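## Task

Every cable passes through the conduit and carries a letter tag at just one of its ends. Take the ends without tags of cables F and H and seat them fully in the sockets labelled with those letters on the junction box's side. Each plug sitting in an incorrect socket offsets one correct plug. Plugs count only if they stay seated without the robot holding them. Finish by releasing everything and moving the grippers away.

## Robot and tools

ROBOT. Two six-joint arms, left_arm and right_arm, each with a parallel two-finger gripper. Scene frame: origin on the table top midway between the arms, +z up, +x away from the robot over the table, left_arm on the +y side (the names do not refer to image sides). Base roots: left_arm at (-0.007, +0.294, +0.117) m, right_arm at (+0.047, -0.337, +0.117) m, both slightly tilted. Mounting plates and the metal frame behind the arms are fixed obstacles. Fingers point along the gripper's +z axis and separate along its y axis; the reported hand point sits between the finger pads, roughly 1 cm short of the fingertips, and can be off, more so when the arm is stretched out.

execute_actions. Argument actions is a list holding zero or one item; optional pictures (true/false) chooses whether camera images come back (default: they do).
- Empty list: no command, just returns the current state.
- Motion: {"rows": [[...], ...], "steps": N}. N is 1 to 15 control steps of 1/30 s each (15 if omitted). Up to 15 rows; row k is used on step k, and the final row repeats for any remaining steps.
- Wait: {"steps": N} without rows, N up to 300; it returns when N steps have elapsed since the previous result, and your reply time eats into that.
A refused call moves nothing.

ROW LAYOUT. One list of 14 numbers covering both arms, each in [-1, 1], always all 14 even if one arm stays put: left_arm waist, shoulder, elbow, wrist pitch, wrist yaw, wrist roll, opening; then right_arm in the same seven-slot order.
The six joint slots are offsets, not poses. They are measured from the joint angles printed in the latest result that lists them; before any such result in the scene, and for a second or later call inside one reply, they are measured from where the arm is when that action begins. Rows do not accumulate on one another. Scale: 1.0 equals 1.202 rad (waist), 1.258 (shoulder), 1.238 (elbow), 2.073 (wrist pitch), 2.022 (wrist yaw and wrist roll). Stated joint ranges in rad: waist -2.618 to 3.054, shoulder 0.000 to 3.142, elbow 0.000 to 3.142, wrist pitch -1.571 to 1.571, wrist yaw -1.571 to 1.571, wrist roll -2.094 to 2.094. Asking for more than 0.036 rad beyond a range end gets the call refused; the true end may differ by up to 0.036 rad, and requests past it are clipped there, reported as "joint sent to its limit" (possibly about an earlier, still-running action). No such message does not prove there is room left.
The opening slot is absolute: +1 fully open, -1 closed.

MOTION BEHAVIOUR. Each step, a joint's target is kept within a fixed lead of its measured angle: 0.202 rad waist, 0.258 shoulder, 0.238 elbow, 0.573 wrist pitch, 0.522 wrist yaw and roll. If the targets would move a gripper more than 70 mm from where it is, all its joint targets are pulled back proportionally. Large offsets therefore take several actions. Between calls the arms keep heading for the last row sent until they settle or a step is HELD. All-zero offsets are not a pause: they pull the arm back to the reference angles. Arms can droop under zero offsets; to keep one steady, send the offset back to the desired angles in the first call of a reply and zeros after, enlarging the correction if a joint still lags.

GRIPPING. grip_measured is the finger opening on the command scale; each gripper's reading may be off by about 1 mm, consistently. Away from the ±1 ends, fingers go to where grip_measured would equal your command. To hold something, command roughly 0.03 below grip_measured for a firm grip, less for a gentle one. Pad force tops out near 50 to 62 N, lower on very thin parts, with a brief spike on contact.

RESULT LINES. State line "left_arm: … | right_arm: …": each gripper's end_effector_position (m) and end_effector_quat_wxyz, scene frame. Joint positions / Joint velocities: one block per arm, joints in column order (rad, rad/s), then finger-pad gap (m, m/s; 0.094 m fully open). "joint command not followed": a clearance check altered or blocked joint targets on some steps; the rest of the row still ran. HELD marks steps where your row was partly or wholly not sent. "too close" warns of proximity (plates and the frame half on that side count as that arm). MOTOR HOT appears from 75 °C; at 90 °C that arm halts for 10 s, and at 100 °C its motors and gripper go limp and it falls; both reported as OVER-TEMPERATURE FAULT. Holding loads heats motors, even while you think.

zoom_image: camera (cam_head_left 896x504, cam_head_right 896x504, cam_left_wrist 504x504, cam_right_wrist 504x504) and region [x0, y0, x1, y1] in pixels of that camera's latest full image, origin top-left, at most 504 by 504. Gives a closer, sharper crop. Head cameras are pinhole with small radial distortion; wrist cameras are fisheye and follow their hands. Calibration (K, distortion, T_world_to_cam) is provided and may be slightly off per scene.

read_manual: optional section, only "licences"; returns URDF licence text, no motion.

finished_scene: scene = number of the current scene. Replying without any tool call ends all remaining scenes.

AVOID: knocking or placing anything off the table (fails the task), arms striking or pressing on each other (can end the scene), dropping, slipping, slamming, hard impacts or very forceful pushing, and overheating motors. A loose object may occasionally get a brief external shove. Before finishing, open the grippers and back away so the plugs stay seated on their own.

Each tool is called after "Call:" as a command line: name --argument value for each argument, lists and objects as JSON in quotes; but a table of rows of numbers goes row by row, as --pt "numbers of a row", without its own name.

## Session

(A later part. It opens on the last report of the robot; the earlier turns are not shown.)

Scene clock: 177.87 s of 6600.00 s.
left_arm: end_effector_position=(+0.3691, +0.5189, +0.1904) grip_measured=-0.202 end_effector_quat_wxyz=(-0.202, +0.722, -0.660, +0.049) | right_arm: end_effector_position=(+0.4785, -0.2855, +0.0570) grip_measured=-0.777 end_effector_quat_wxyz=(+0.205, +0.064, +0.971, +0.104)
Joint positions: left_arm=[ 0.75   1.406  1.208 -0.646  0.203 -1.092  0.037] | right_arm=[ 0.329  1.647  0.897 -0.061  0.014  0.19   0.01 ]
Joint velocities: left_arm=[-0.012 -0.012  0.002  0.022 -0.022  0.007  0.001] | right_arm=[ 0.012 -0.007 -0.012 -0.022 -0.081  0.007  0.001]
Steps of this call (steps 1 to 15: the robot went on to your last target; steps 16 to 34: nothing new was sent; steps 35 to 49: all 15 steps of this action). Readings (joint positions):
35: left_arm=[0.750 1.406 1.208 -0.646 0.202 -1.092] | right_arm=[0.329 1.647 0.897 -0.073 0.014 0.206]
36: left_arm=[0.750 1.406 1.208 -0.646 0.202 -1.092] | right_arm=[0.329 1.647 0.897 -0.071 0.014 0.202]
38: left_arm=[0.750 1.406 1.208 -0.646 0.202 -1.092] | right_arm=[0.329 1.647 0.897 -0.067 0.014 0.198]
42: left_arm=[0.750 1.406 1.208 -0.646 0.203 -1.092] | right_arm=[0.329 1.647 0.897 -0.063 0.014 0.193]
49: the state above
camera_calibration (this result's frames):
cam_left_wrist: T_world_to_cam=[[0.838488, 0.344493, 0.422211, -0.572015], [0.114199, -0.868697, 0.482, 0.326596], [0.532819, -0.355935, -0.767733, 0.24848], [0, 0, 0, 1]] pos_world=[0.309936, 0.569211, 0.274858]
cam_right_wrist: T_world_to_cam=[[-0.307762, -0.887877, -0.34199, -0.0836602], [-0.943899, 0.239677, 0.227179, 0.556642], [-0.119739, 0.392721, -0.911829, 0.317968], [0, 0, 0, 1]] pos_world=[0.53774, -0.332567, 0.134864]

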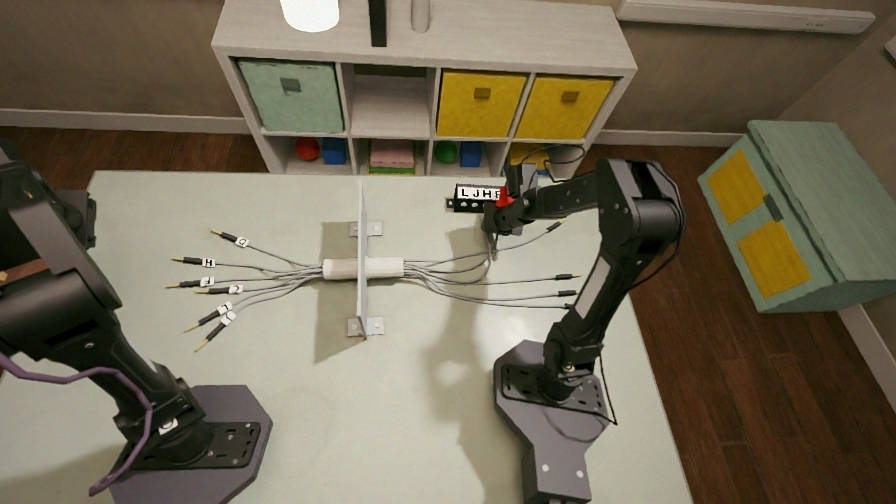

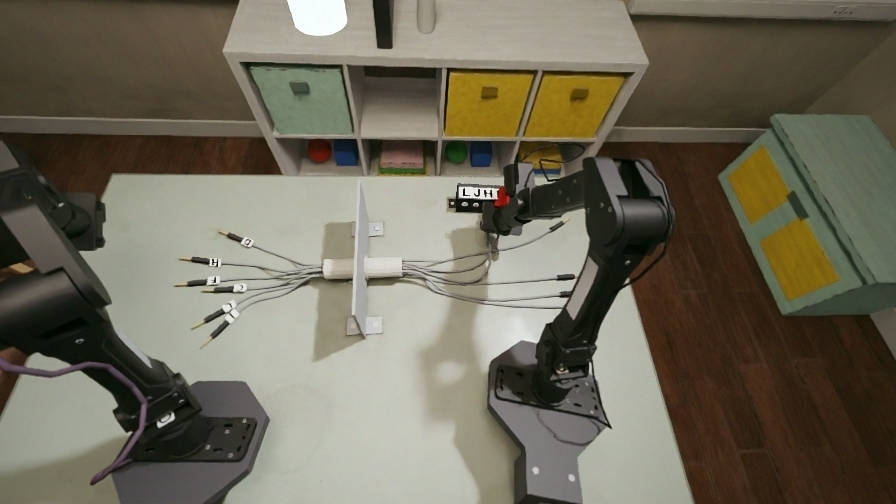

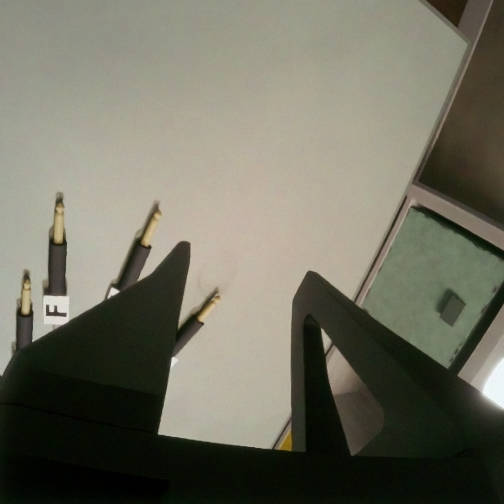

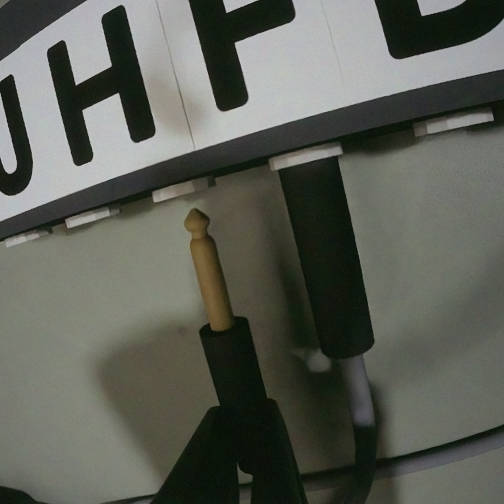

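Call:
execute_actions --actions '[]'

Scene clock: 180.73 s of 6600.00 s.
left_arm: end_effector_position=(+0.3691, +0.5189, +0.1904) grip_measured=-0.202 end_effector_quat_wxyz=(-0.202, +0.722, -0.660, +0.049) | right_arm: end_effector_position=(+0.4785, -0.2855, +0.0570) grip_measured=-0.777 end_effector_quat_wxyz=(+0.205, +0.063, +0.971, +0.104)
Joint positions: left_arm=[ 0.75   1.406  1.208 -0.646  0.203 -1.092  0.037] | right_arm=[ 0.329  1.647  0.897 -0.061  0.014  0.19   0.01 ]
Joint velocities: left_arm=[ 0.002 -0.032 -0.007 -0.066  0.007 -0.051 -0.   ] | right_arm=[-0.012 -0.002 -0.002 -0.11  -0.051  0.051 -0.001]
Steps of this call (steps 1 to 15: the robot went on to your last target; steps 16 to 86: nothing new was sent). Readings (joint positions):
1: left_arm=[0.750 1.406 1.208 -0.646 0.203 -1.092] | right_arm=[0.329 1.647 0.897 -0.061 0.014 0.190]
2: left_arm=[0.750 1.406 1.208 -0.646 0.203 -1.092] | right_arm=[0.329 1.647 0.897 -0.061 0.014 0.190]
4: left_arm=[0.750 1.406 1.208 -0.646 0.203 -1.092] | right_arm=[0.329 1.647 0.897 -0.061 0.014 0.190]
8: left_arm=[0.750 1.406 1.208 -0.646 0.203 -1.092] | right_arm=[0.329 1.647 0.897 -0.061 0.014 0.190]
86: the state above
All arms were judged still, so your last target was given up. Only a new action makes them travel on or press farther. Fingers that are still opening or closing keep moving.
camera_calibration (this result's frames):
cam_left_wrist: T_world_to_cam=[[0.838488, 0.344493, 0.422211, -0.572015], [0.114199, -0.868697, 0.482, 0.326596], [0.532819, -0.355935, -0.767733, 0.24848], [0, 0, 0, 1]] pos_world=[0.309936, 0.569211, 0.274858]
cam_right_wrist: T_world_to_cam=[[-0.307111, -0.888194, -0.341752, -0.084076], [-0.944092, 0.239104, 0.226977, 0.556583], [-0.119885, 0.392353, -0.911969, 0.317941], [0, 0, 0, 1]] pos_world=[0.537762, -0.332502, 0.134887]

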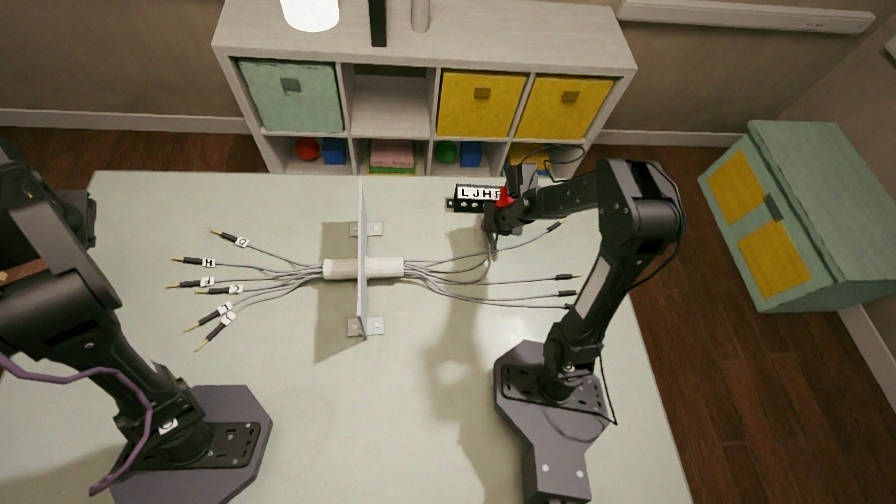

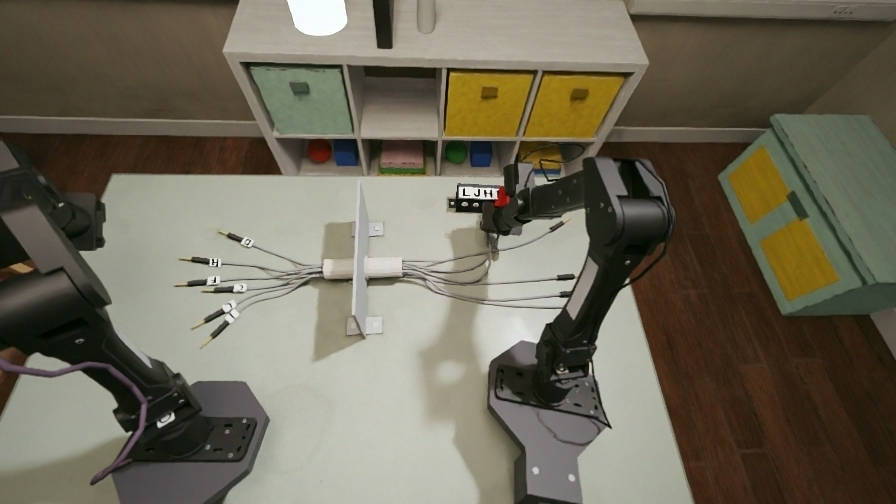

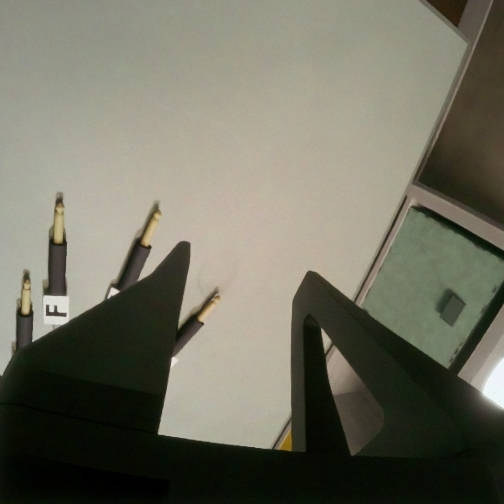

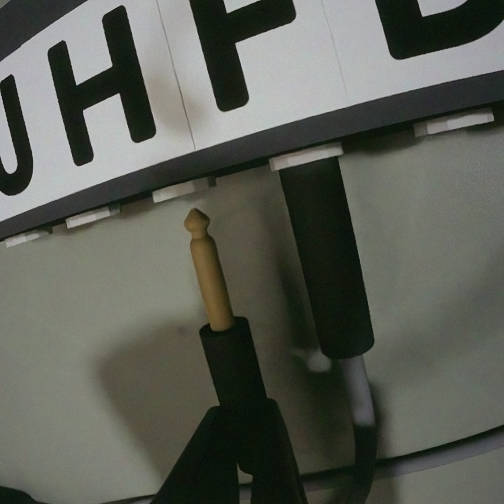

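Call:
execute_actions --actions '[{"rows":[[0,0,0,0,0,0,-0.2,0,0.0135,0.063,-0.009,0,0,-0.85]],"steps":15}]'

Scene clock: 181.77 s of 6600.00 s.
left_arm: end_effector_position=(+0.3692, +0.5187, +0.1903) grip_measured=-0.202 end_effector_quat_wxyz=(-0.202, +0.722, -0.660, +0.049) | right_arm: end_effector_position=(+0.4867, -0.2854, +0.0591) grip_measured=-0.777 end_effector_quat_wxyz=(+0.205, +0.063, +0.971, +0.103)
Joint positions: left_arm=[ 0.75   1.406  1.208 -0.646  0.204 -1.092  0.037] | right_arm=[ 0.329  1.664  0.937 -0.086  0.016  0.19   0.01 ]
Joint velocities: left_arm=[-0.007  0.002  0.002 -0.022  0.007 -0.081 -0.   ] | right_arm=[-0.012  0.007 -0.022  0.037 -0.007 -0.007 -0.   ]
Steps of this call (steps 1 to 16: nothing new was sent; steps 17 to 31: all 15 steps of this action). Readings (joint positions):
17: left_arm=[0.750 1.406 1.208 -0.646 0.203 -1.092] | right_arm=[0.329 1.648 0.902 -0.068 0.014 0.190]
18: left_arm=[0.750 1.406 1.208 -0.646 0.203 -1.092] | right_arm=[0.329 1.652 0.914 -0.075 0.014 0.190]
20: left_arm=[0.750 1.406 1.208 -0.646 0.203 -1.092] | right_arm=[0.329 1.659 0.933 -0.082 0.015 0.190]
24: left_arm=[0.750 1.406 1.208 -0.646 0.204 -1.092] | right_arm=[0.329 1.664 0.937 -0.086 0.016 0.190]
31: the state above
camera_calibration (this result's frames):
cam_left_wrist: T_world_to_cam=[[0.838412, 0.344475, 0.422378, -0.572041], [0.113524, -0.868325, 0.48283, 0.326334], [0.533084, -0.35686, -0.76712, 0.248624], [0, 0, 0, 1]] pos_world=[0.310022, 0.569142, 0.274779]
cam_right_wrist: T_world_to_cam=[[-0.308028, -0.888632, -0.339783, -0.08049], [-0.943698, 0.240105, 0.227559, 0.563952], [-0.120633, 0.390747, -0.912559, 0.320751], [0, 0, 0, 1]] pos_world=[0.546101, -0.332266, 0.137022]

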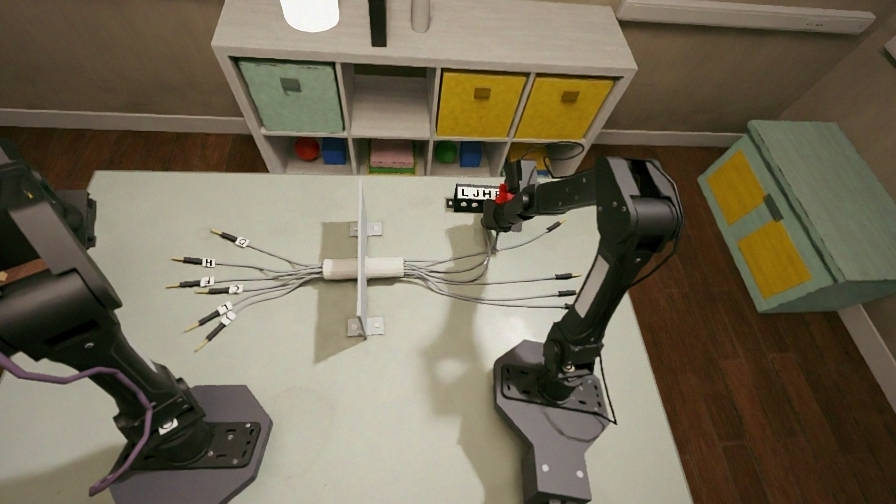

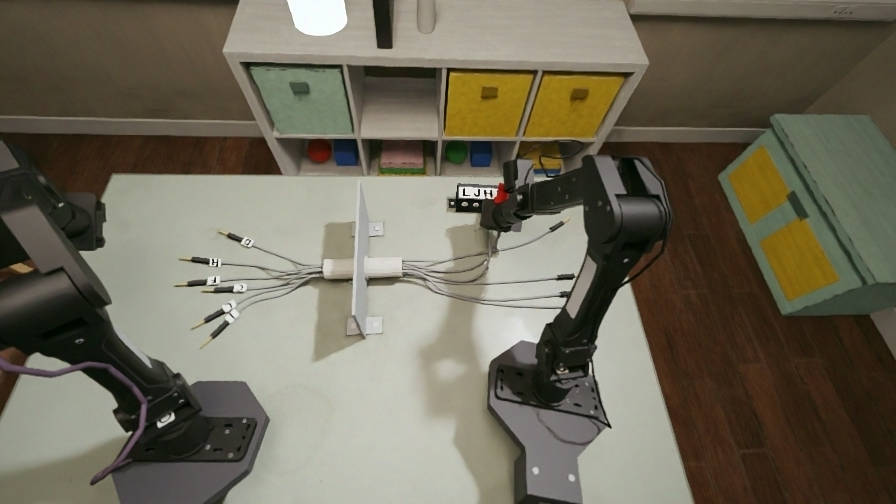

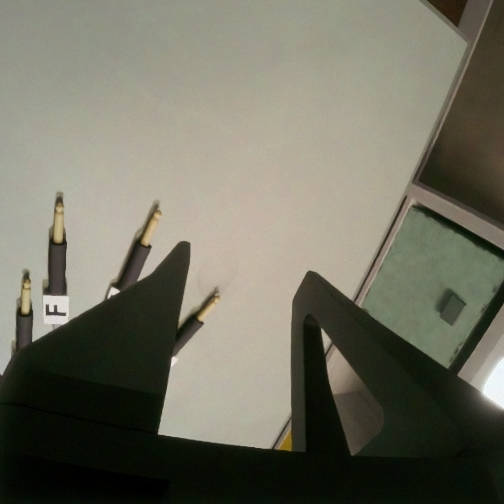

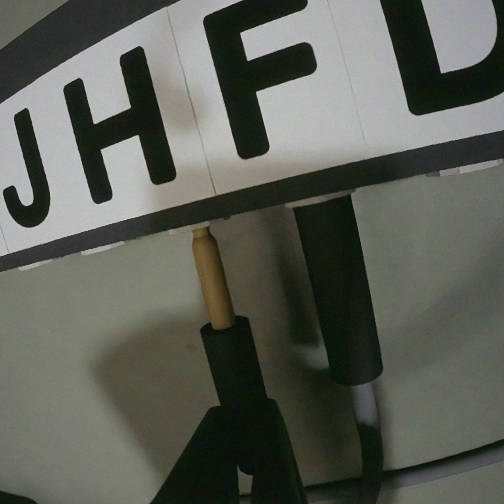

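Call:
execute_actions --actions '[{"rows":[[0,0,0,0,0,0,-0.2,0,0.018,0.063,-0.007,0,0,-0.85]],"steps":15}]'

Scene clock: 183.10 s of 6600.00 s.
left_arm: end_effector_position=(+0.3693, +0.5185, +0.1903) grip_measured=-0.202 end_effector_quat_wxyz=(-0.202, +0.722, -0.660, +0.050) | right_arm: end_effector_position=(+0.4918, -0.2855, +0.0584) grip_measured=-0.777 end_effector_quat_wxyz=(+0.198, +0.063, +0.973, +0.100)
Joint positions: left_arm=[ 0.75   1.406  1.208 -0.646  0.205 -1.092  0.037] | right_arm=[ 0.329  1.685  0.976 -0.119  0.02   0.19   0.01 ]
Joint velocities: left_arm=[ 0.007 -0.007 -0.007  0.022 -0.037 -0.037  0.001] | right_arm=[-0.012 -0.002 -0.007 -0.007 -0.139 -0.037  0.001]
Steps of this call (steps 1 to 15: the robot went on to your last target; steps 16 to 25: nothing new was sent; steps 26 to 40: all 15 steps of this action). Readings (joint positions):
26: left_arm=[0.750 1.406 1.208 -0.646 0.204 -1.092] | right_arm=[0.329 1.666 0.943 -0.093 0.016 0.190]
27: left_arm=[0.750 1.406 1.208 -0.646 0.205 -1.092] | right_arm=[0.329 1.673 0.955 -0.101 0.017 0.190]
29: left_arm=[0.750 1.406 1.208 -0.646 0.205 -1.092] | right_arm=[0.329 1.683 0.972 -0.112 0.019 0.190]
33: left_arm=[0.750 1.406 1.208 -0.646 0.205 -1.092] | right_arm=[0.329 1.685 0.976 -0.118 0.020 0.190]
40: the state above
camera_calibration (this result's frames):
cam_left_wrist: T_world_to_cam=[[0.838335, 0.344457, 0.422544, -0.572068], [0.112848, -0.867951, 0.483659, 0.326071], [0.533347, -0.357785, -0.766506, 0.248768], [0, 0, 0, 1]] pos_world=[0.310108, 0.569072, 0.274699]
cam_right_wrist: T_world_to_cam=[[-0.31208, -0.890514, -0.331046, -0.0782966], [-0.94058, 0.240513, 0.239714, 0.566757], [-0.133848, 0.386186, -0.912658, 0.325952], [0, 0, 0, 1]] pos_world=[0.552274, -0.331914, 0.135703]

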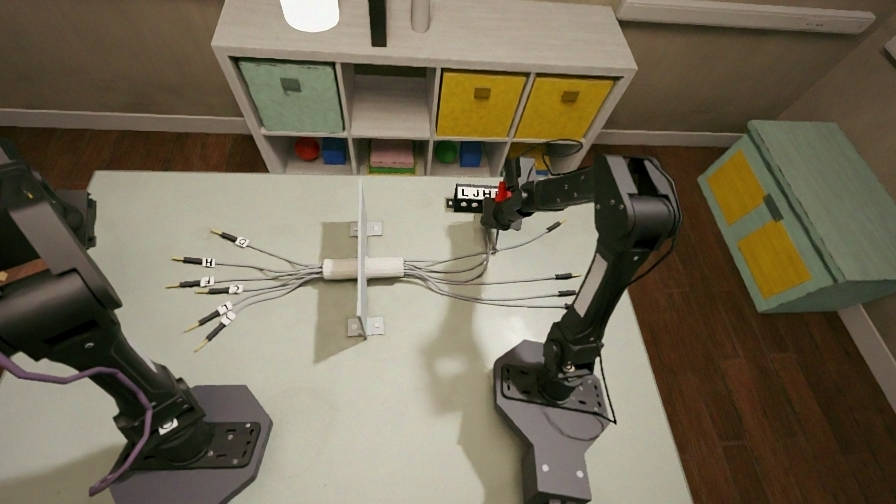

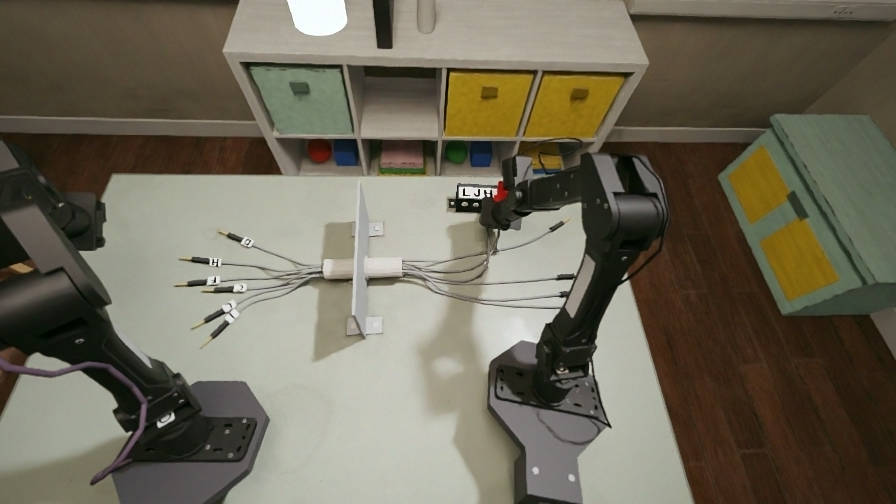

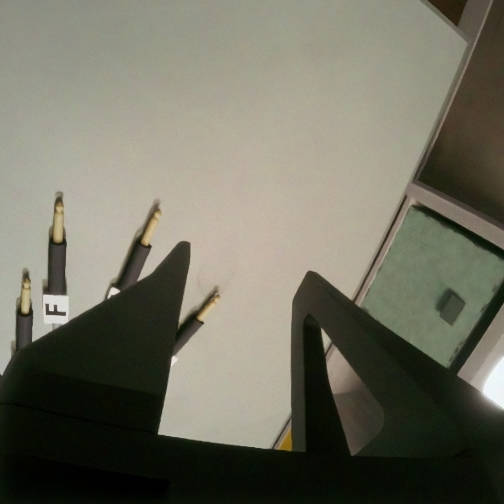

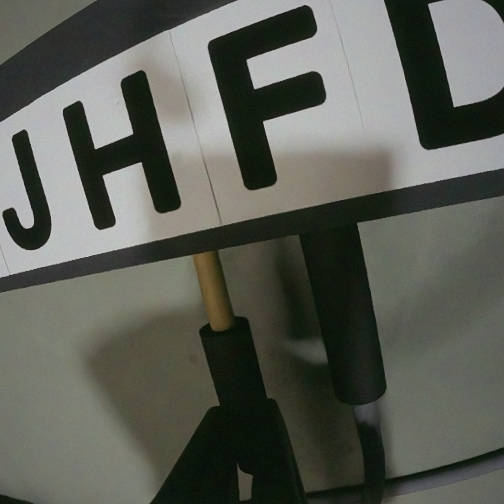

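It's in. φ=−.828; continue with less q4.

Call:
execute_actions --actions '[{"rows":[[0,0,0,0,0,0,-0.2,0,0.02,0.07,0.004,0,0,-0.85]],"steps":15}]'

Call:
execute_actions --actions '[{"rows":[[0,0,0,0,0,0,-0.2,0,0.016,0.065,0.0,0,0,-0.85]],"steps":15}]'

Scene clock: 184.07 s of 6600.00 s.
left_arm: end_effector_position=(+0.3694, +0.5184, +0.1903) grip_measured=-0.202 end_effector_quat_wxyz=(-0.202, +0.722, -0.660, +0.050) | right_arm: end_effector_position=(+0.4970, -0.2860, +0.0585) grip_measured=-0.777 end_effector_quat_wxyz=(+0.191, +0.063, +0.975, +0.096)
Joint positions: left_arm=[ 0.75   1.406  1.208 -0.646  0.206 -1.092  0.037] | right_arm=[ 0.329  1.704  1.018 -0.156  0.025  0.19   0.01 ]
Joint velocities: left_arm=[-0.002 -0.002 -0.012  0.007 -0.022  0.051 -0.001] | right_arm=[ 0.007  0.002  0.002 -0.066 -0.022 -0.022  0.002]
Steps of this call (steps 1 to 14: the robot went on to your last target; steps 15 to 29: all 15 steps of this action). Readings (joint positions):
15: left_arm=[0.750 1.406 1.208 -0.646 0.205 -1.092] | right_arm=[0.329 1.688 0.983 -0.125 0.020 0.190]
16: left_arm=[0.750 1.406 1.208 -0.646 0.205 -1.092] | right_arm=[0.329 1.694 0.996 -0.139 0.020 0.190]
18: left_arm=[0.750 1.406 1.208 -0.646 0.206 -1.092] | right_arm=[0.329 1.703 1.011 -0.148 0.023 0.190]
22: left_arm=[0.750 1.406 1.208 -0.646 0.206 -1.092] | right_arm=[0.329 1.704 1.018 -0.156 0.025 0.190]
29: the state above
camera_calibration (this result's frames):
cam_left_wrist: T_world_to_cam=[[0.838284, 0.344445, 0.422655, -0.572085], [0.112398, -0.867702, 0.484211, 0.325896], [0.533522, -0.358402, -0.766096, 0.248864], [0, 0, 0, 1]] pos_world=[0.310166, 0.569025, 0.274646]
cam_right_wrist: T_world_to_cam=[[-0.316548, -0.89267, -0.320838, -0.0760282], [-0.937091, 0.241809, 0.251773, 0.569686], [-0.147169, 0.380352, -0.913057, 0.331951], [0, 0, 0, 1]] pos_world=[0.558634, -0.331882, 0.135266]

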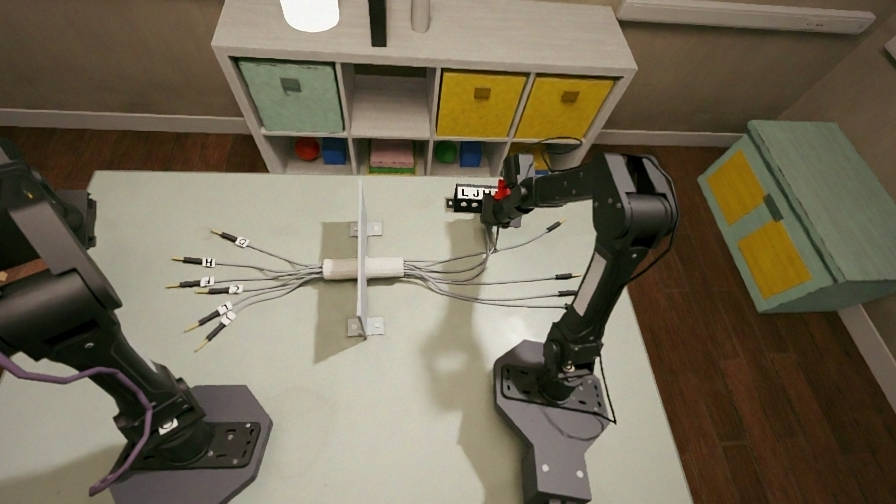

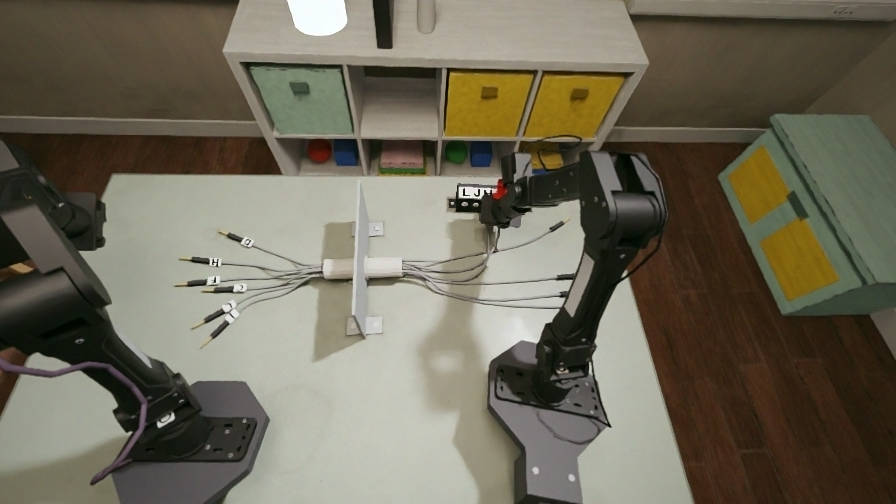

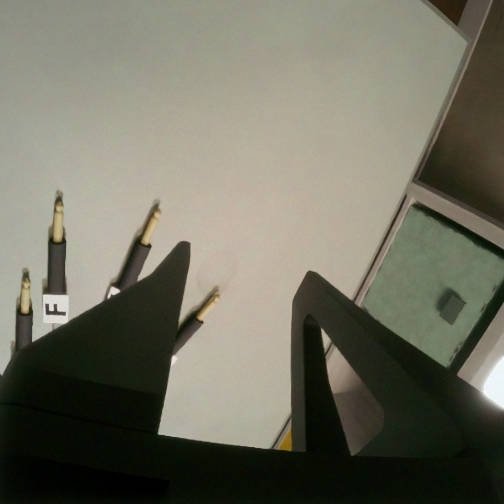

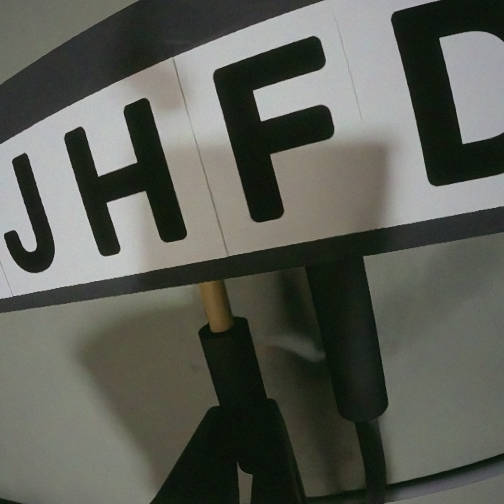

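Scene clock: 184.57 s of 6600.00 s.
left_arm: end_effector_position=(+0.3695, +0.5182, +0.1903) grip_measured=-0.202 end_effector_quat_wxyz=(-0.202, +0.722, -0.660, +0.050) | right_arm: end_effector_position=(+0.4972, -0.2861, +0.0587) grip_measured=-0.777 end_effector_quat_wxyz=(+0.178, +0.062, +0.978, +0.094)
Joint positions: left_arm=[ 0.75   1.406  1.208 -0.646  0.207 -1.092  0.037] | right_arm=[ 0.329  1.716  1.052 -0.207  0.026  0.19   0.01 ]
Joint velocities: left_arm=[-0.007 -0.007  0.012 -0.022 -0.022 -0.007 -0.001] | right_arm=[ 0.002 -0.007  0.002 -0.037  0.007  0.051  0.   ]
Steps of this call (steps 1 to 15: all 15 steps of this action). Readings (joint positions):
1: left_arm=[0.750 1.406 1.208 -0.646 0.206 -1.092] | right_arm=[0.329 1.707 1.023 -0.163 0.025 0.190]
2: left_arm=[0.750 1.406 1.208 -0.646 0.206 -1.092] | right_arm=[0.329 1.711 1.034 -0.178 0.025 0.190]
4: left_arm=[0.750 1.406 1.208 -0.646 0.207 -1.092] | right_arm=[0.329 1.716 1.046 -0.197 0.025 0.190]
8: left_arm=[0.750 1.406 1.208 -0.646 0.207 -1.092] | right_arm=[0.329 1.716 1.052 -0.206 0.026 0.190]
15: the state above
camera_calibration (this result's frames):
cam_left_wrist: T_world_to_cam=[[0.838208, 0.344427, 0.422821, -0.572112], [0.111722, -0.867326, 0.48504, 0.325633], [0.533784, -0.359326, -0.76548, 0.249008], [0, 0, 0, 1]] pos_world=[0.310252, 0.568956, 0.274567]
cam_right_wrist: T_world_to_cam=[[-0.32142, -0.895135, -0.308904, -0.0750281], [-0.930805, 0.238705, 0.276806, 0.564385], [-0.174042, 0.376501, -0.909921, 0.34425], [0, 0, 0, 1]] pos_world=[0.561131, -0.331492, 0.133839]

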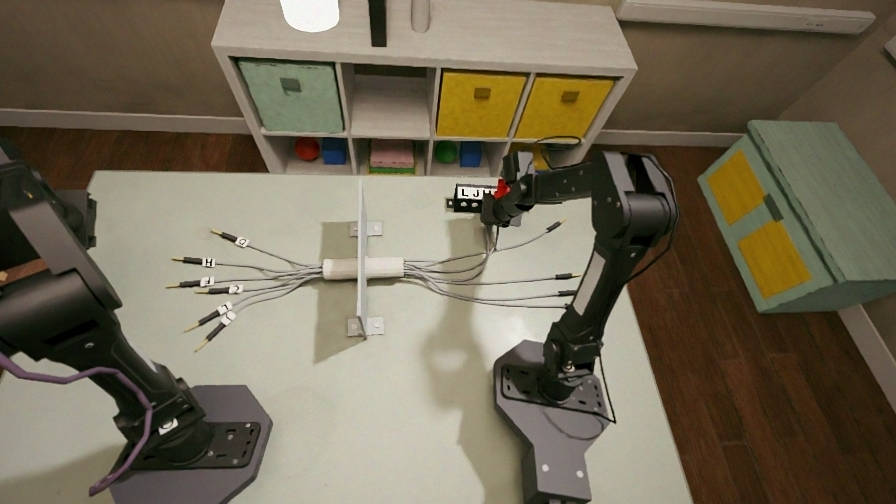

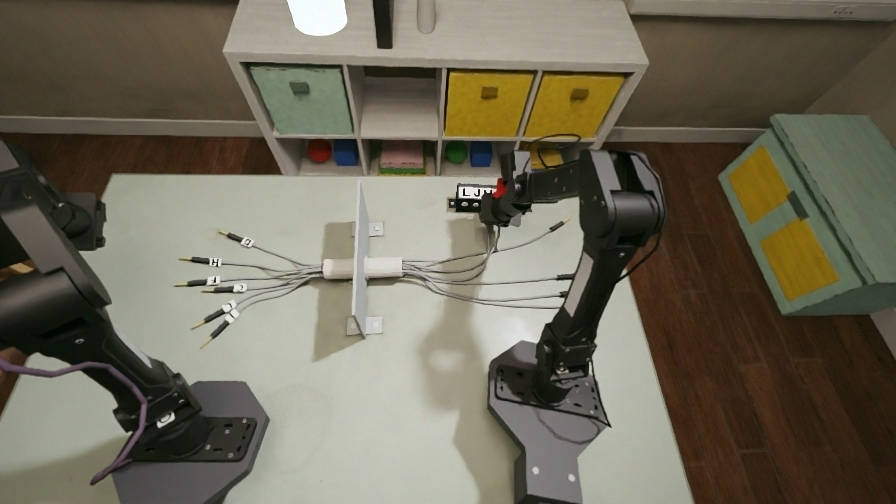

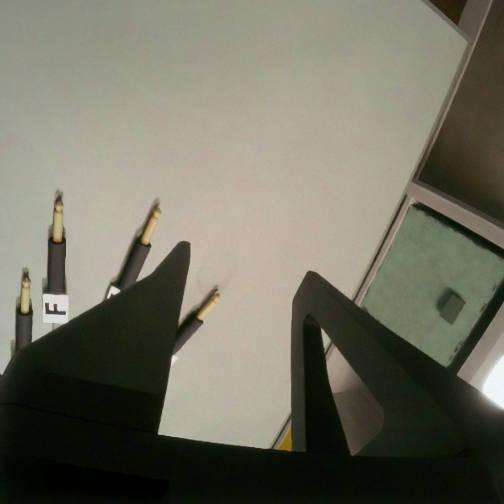

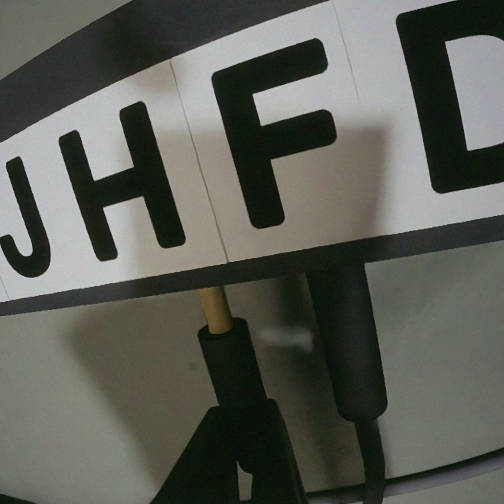

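Call:
execute_actions --actions '[{"rows":[[0,0,0,0,0,0,-0.2,0,0,-0.03,0.01,0,0,-0.45]],"steps":8}]'

Call:
execute_actions --actions '[{"rows":[[0,0,0,0,0,0,-0.2,0,-0.03,-0.15,0.15,0,-0.01,-0.45],[0,0,0,0,0,0,-0.2,0,-0.05,-0.3,0.33,0,-0.02,-0.45],[0,0,0,0,0,0,-0.2,0,-0.05,-0.3,0.33,0,-0.02,-0.45],[0,0,0,0,0,0,-0.2,0,-0.05,-0.3,0.33,0,-0.02,-0.45],[0,0,0,0,0,0,-0.2,0,-0.04,-0.45,0.5,0,-0.02,-0.45],[0,0,0,0,0,0,-0.2,0,-0.04,-0.45,0.5,0,-0.02,-0.45],[0,0,0,0,0,0,-0.2,0,-0.02,-0.61,0.65,0,-0.025,-0.45]],"steps":15}]'

Scene clock: 188.73 s of 6600.00 s.
left_arm: end_effector_position=(+0.3696, +0.5181, +0.1903) grip_measured=-0.202 end_effector_quat_wxyz=(-0.202, +0.722, -0.660, +0.051) | right_arm: end_effector_position=(+0.4892, -0.2860, +0.0529) grip_measured=-0.453 end_effector_quat_wxyz=(+0.170, +0.061, +0.979, +0.093)
Joint positions: left_arm=[ 0.75   1.406  1.208 -0.646  0.208 -1.092  0.037] | right_arm=[ 0.329  1.716  1.029 -0.2    0.026  0.19   0.026]
Joint velocities: left_arm=[-0.007 -0.007 -0.012  0.022 -0.007 -0.007  0.   ] | right_arm=[-0.007  0.007 -0.007  0.037  0.066  0.037  0.   ]
Steps of this call (steps 1 to 15: the robot went on to your last target; steps 16 to 90: nothing new was sent; then 0.90 s passed at rest; steps 91 to 98: all 8 steps of this action). Readings (joint positions):
91: left_arm=[0.750 1.406 1.208 -0.646 0.208 -1.092] | right_arm=[0.329 1.716 1.049 -0.205 0.026 0.190]
92: left_arm=[0.750 1.406 1.208 -0.646 0.208 -1.092] | right_arm=[0.329 1.716 1.044 -0.201 0.026 0.190]
94: left_arm=[0.750 1.406 1.208 -0.646 0.208 -1.092] | right_arm=[0.329 1.716 1.035 -0.200 0.026 0.190]
98: the state above
camera_calibration (this result's frames):
cam_left_wrist: T_world_to_cam=[[0.838131, 0.34441, 0.422987, -0.572139], [0.111045, -0.86695, 0.485867, 0.325369], [0.534046, -0.36025, -0.764863, 0.249151], [0, 0, 0, 1]] pos_world=[0.310339, 0.568886, 0.274487]
cam_right_wrist: T_world_to_cam=[[-0.324124, -0.896583, -0.301799, -0.0787795], [-0.926742, 0.236863, 0.291625, 0.555214], [-0.189981, 0.374213, -0.907674, 0.34456], [0, 0, 0, 1]] pos_world=[0.554465, -0.33108, 0.127058]

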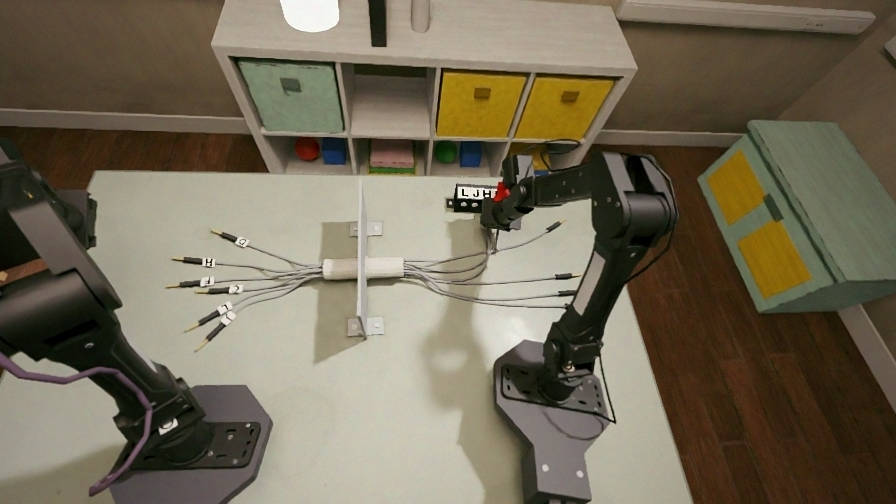

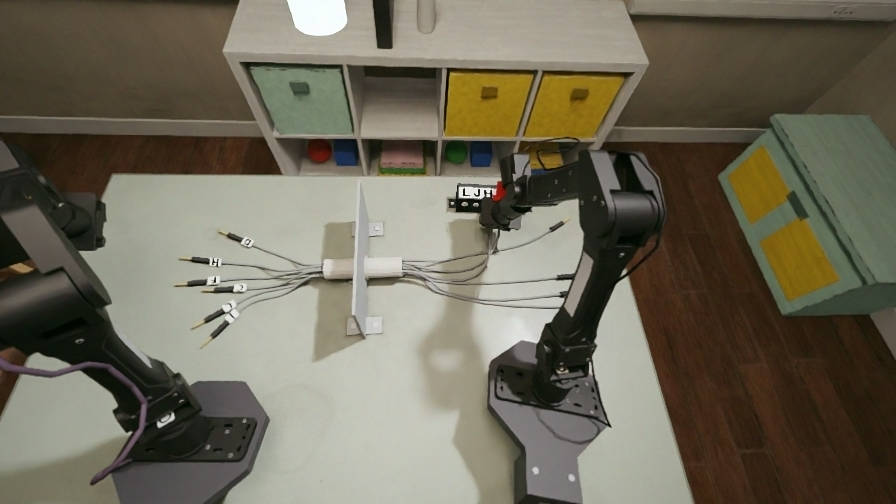

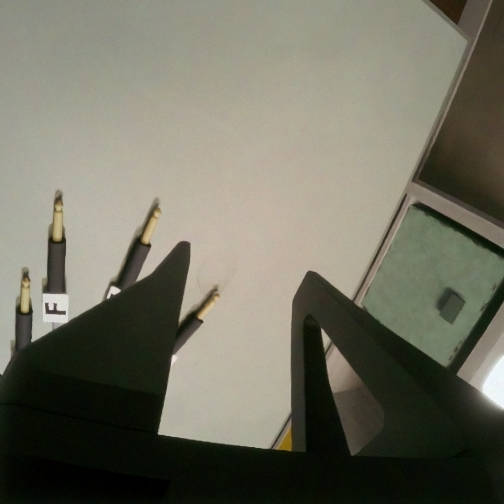

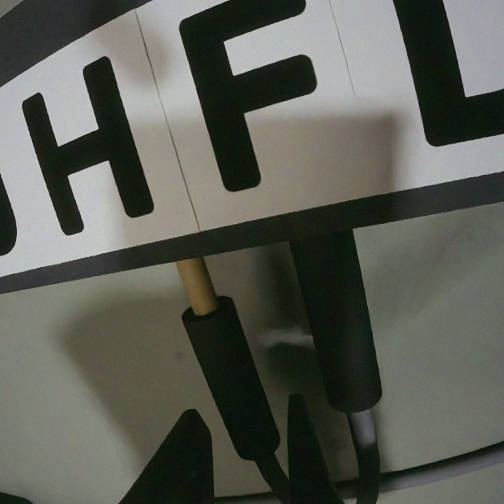

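Scene clock: 189.23 s of 6600.00 s.
left_arm: end_effector_position=(+0.3697, +0.5180, +0.1903) grip_measured=-0.202 end_effector_quat_wxyz=(-0.202, +0.722, -0.660, +0.051) | right_arm: end_effector_position=(+0.4173, -0.2916, +0.0461) grip_measured=-0.453 end_effector_quat_wxyz=(+0.395, +0.062, +0.909, +0.114)
Joint positions: left_arm=[ 0.75   1.406  1.208 -0.646  0.209 -1.092  0.037] | right_arm=[0.329 1.684 0.275 0.997 0.023 0.153 0.026]
Joint velocities: left_arm=[ 0.012 -0.017 -0.002 -0.037 -0.037  0.007 -0.001] | right_arm=[-0.002  0.002  0.017  1.018 -0.051 -0.037 -0.   ]
Steps of this call (steps 1 to 15: all 15 steps of this action). Readings (joint positions):
1: left_arm=[0.750 1.406 1.208 -0.646 0.208 -1.092] | right_arm=[0.329 1.712 1.003 -0.150 0.026 0.188]
2: left_arm=[0.750 1.406 1.208 -0.646 0.208 -1.092] | right_arm=[0.329 1.698 0.942 -0.039 0.026 0.183]
4: left_arm=[0.750 1.406 1.208 -0.646 0.209 -1.092] | right_arm=[0.329 1.675 0.797 0.164 0.026 0.175]
8: left_arm=[0.750 1.406 1.208 -0.646 0.209 -1.092] | right_arm=[0.329 1.675 0.482 0.587 0.025 0.163]
15: the state above
camera_calibration (this result's frames):
cam_left_wrist: T_world_to_cam=[[0.83808, 0.344398, 0.423098, -0.572156], [0.110595, -0.866698, 0.486418, 0.325194], [0.53422, -0.360865, -0.764451, 0.249246], [0, 0, 0, 1]] pos_world=[0.310396, 0.568839, 0.274434]
cam_right_wrist: T_world_to_cam=[[-0.184242, -0.874147, -0.449357, -0.154144], [-0.948422, 0.27811, -0.152152, 0.533394], [0.257974, 0.398147, -0.8803, 0.145615], [0, 0, 0, 1]] pos_world=[0.439918, -0.341064, 0.140076]

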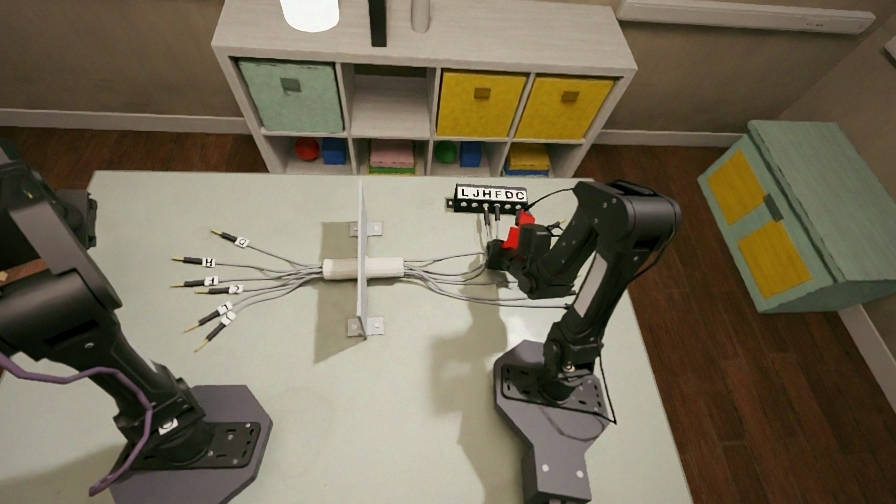

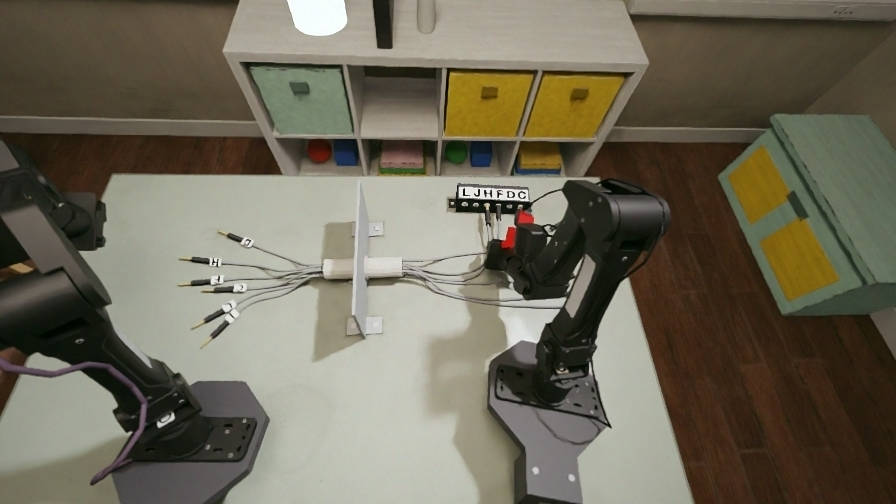

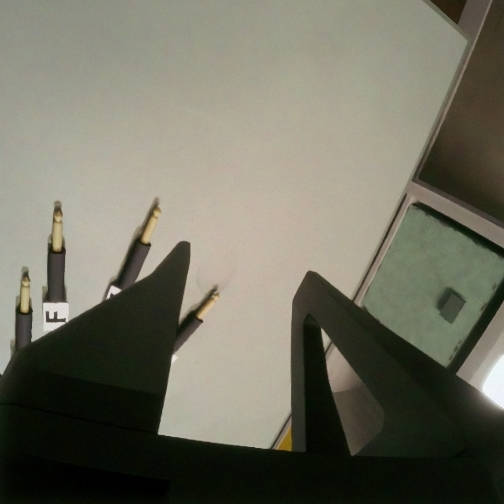

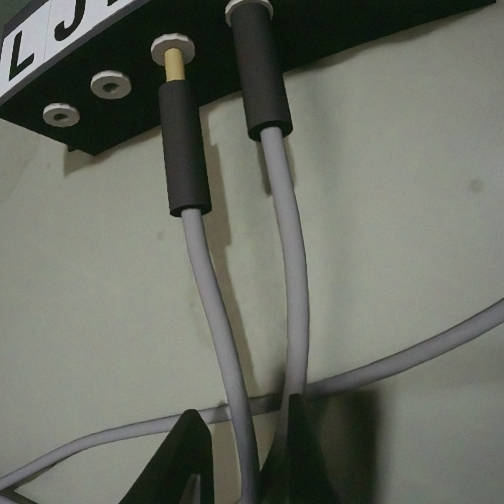

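Call:
execute_actions --actions '[{"rows":[[0,0,0,0,0,0,-0.2,0,-0.07,0.03,0.04,0,0,-0.45],[0,0,0,0,0,0,-0.2,0,-0.07,0.03,0.04,0,0,-0.45],[0,0,0,0,0,0,-0.2,0,-0.07,0.03,0.04,0,0,-0.45],[0,0,0,0,0,0,-0.2,0,-0.07,0.05,0.04,0,0,-0.45],[0,0,0,0,0,0,-0.2,0,-0.04,0.12,0.03,0,0,-0.45],[0,0,0,0,0,0,-0.2,0,-0.01,0.17,0.02,0,0,-0.45],[0,0,0,0,0,0,-0.2,0,0.02,0.2,0.016,0,0,-0.45],[0,0,0,0,0,0,-0.2,0,0.045,0.2,0.016,0,0,-0.45],[0,0,0,0,0,0,-0.2,0,0.07,0.21,0.016,0,0,-0.45]],"steps":15}]'

Scene clock: 192.10 s of 6600.00 s.
left_arm: end_effector_position=(+0.3698, +0.5178, +0.1903) grip_measured=-0.202 end_effector_quat_wxyz=(-0.202, +0.721, -0.660, +0.052) | right_arm: end_effector_position=(+0.5107, -0.2892, +0.0878) grip_measured=-0.453 end_effector_quat_wxyz=(+0.492, +0.069, +0.859, +0.123)
Joint positions: left_arm=[ 0.75   1.406  1.208 -0.646  0.21  -1.092  0.037] | right_arm=[0.329 1.764 0.527 1.045 0.023 0.151 0.026]
Joint velocities: left_arm=[-0.002 -0.007 -0.007 -0.037 -0.081 -0.037  0.   ] | right_arm=[-0.017  0.09   0.007 -0.095 -0.022 -0.022  0.   ]
Steps of this call (steps 1 to 30: the robot went on to your last target; steps 31 to 71: nothing new was sent; steps 72 to 86: all 15 steps of this action). Readings (joint positions):
72: left_arm=[0.750 1.406 1.208 -0.646 0.210 -1.092] | right_arm=[0.329 1.678 0.276 1.121 0.023 0.151]
73: left_arm=[0.750 1.406 1.208 -0.646 0.210 -1.092] | right_arm=[0.329 1.663 0.276 1.106 0.023 0.151]
75: left_arm=[0.750 1.406 1.208 -0.646 0.210 -1.092] | right_arm=[0.329 1.635 0.282 1.097 0.023 0.151]
79: left_arm=[0.750 1.406 1.208 -0.646 0.210 -1.092] | right_arm=[0.329 1.676 0.444 1.059 0.023 0.151]
86: the state above
camera_calibration (this result's frames):
cam_left_wrist: T_world_to_cam=[[0.838003, 0.344381, 0.423264, -0.572183], [0.109918, -0.86632, 0.487244, 0.32493], [0.53448, -0.361788, -0.763833, 0.249389], [0, 0, 0, 1]] pos_world=[0.310482, 0.568769, 0.274355]
cam_right_wrist: T_world_to_cam=[[-0.111452, -0.859469, -0.49889, -0.144675], [-0.884043, 0.315054, -0.345267, 0.622471], [0.453923, 0.402559, -0.794921, 0.0509409], [0, 0, 0, 1]] pos_world=[0.511043, -0.340962, 0.183236]

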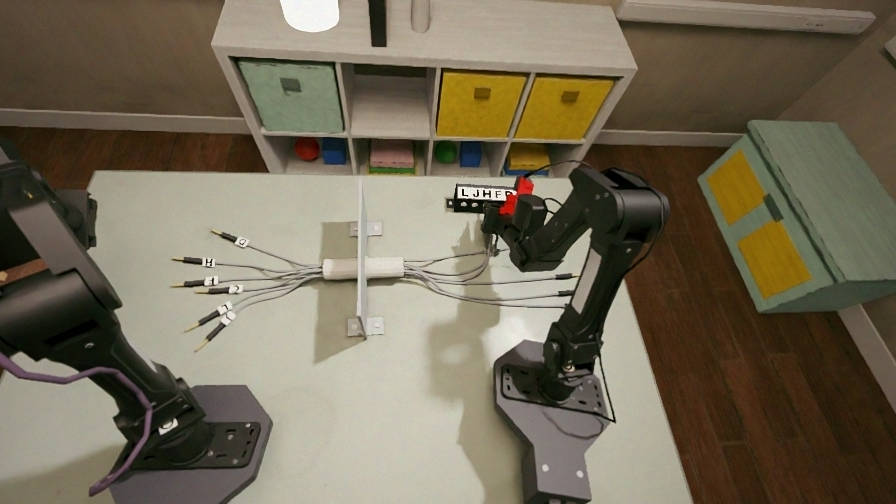

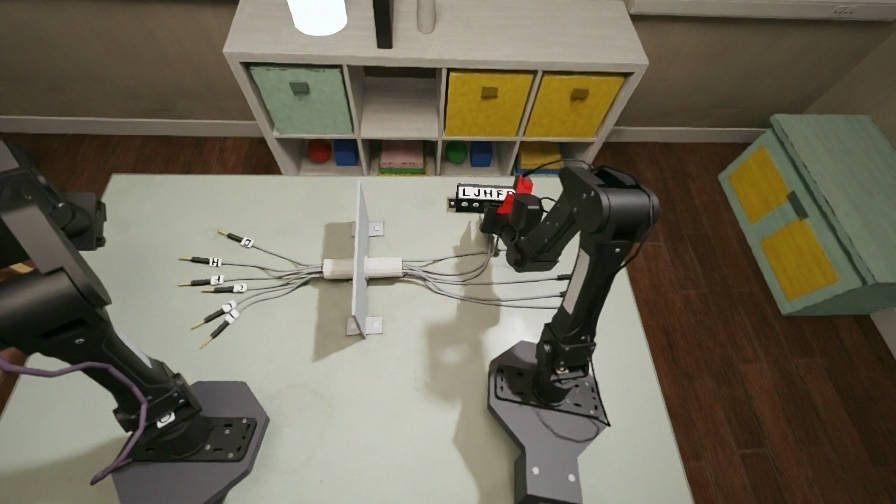

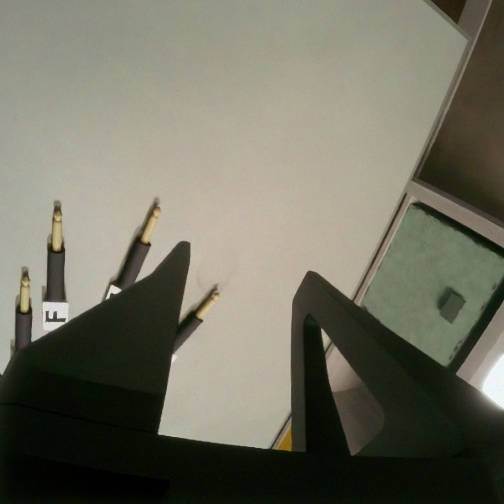

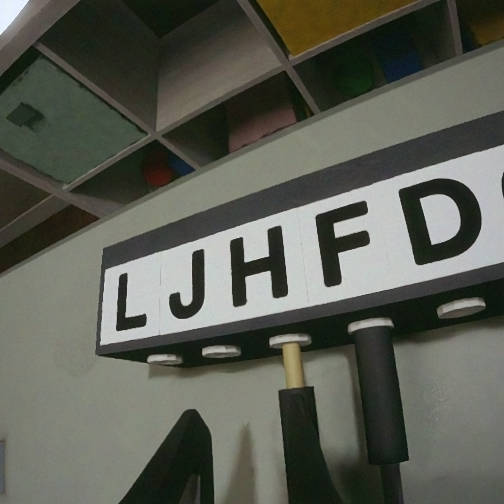

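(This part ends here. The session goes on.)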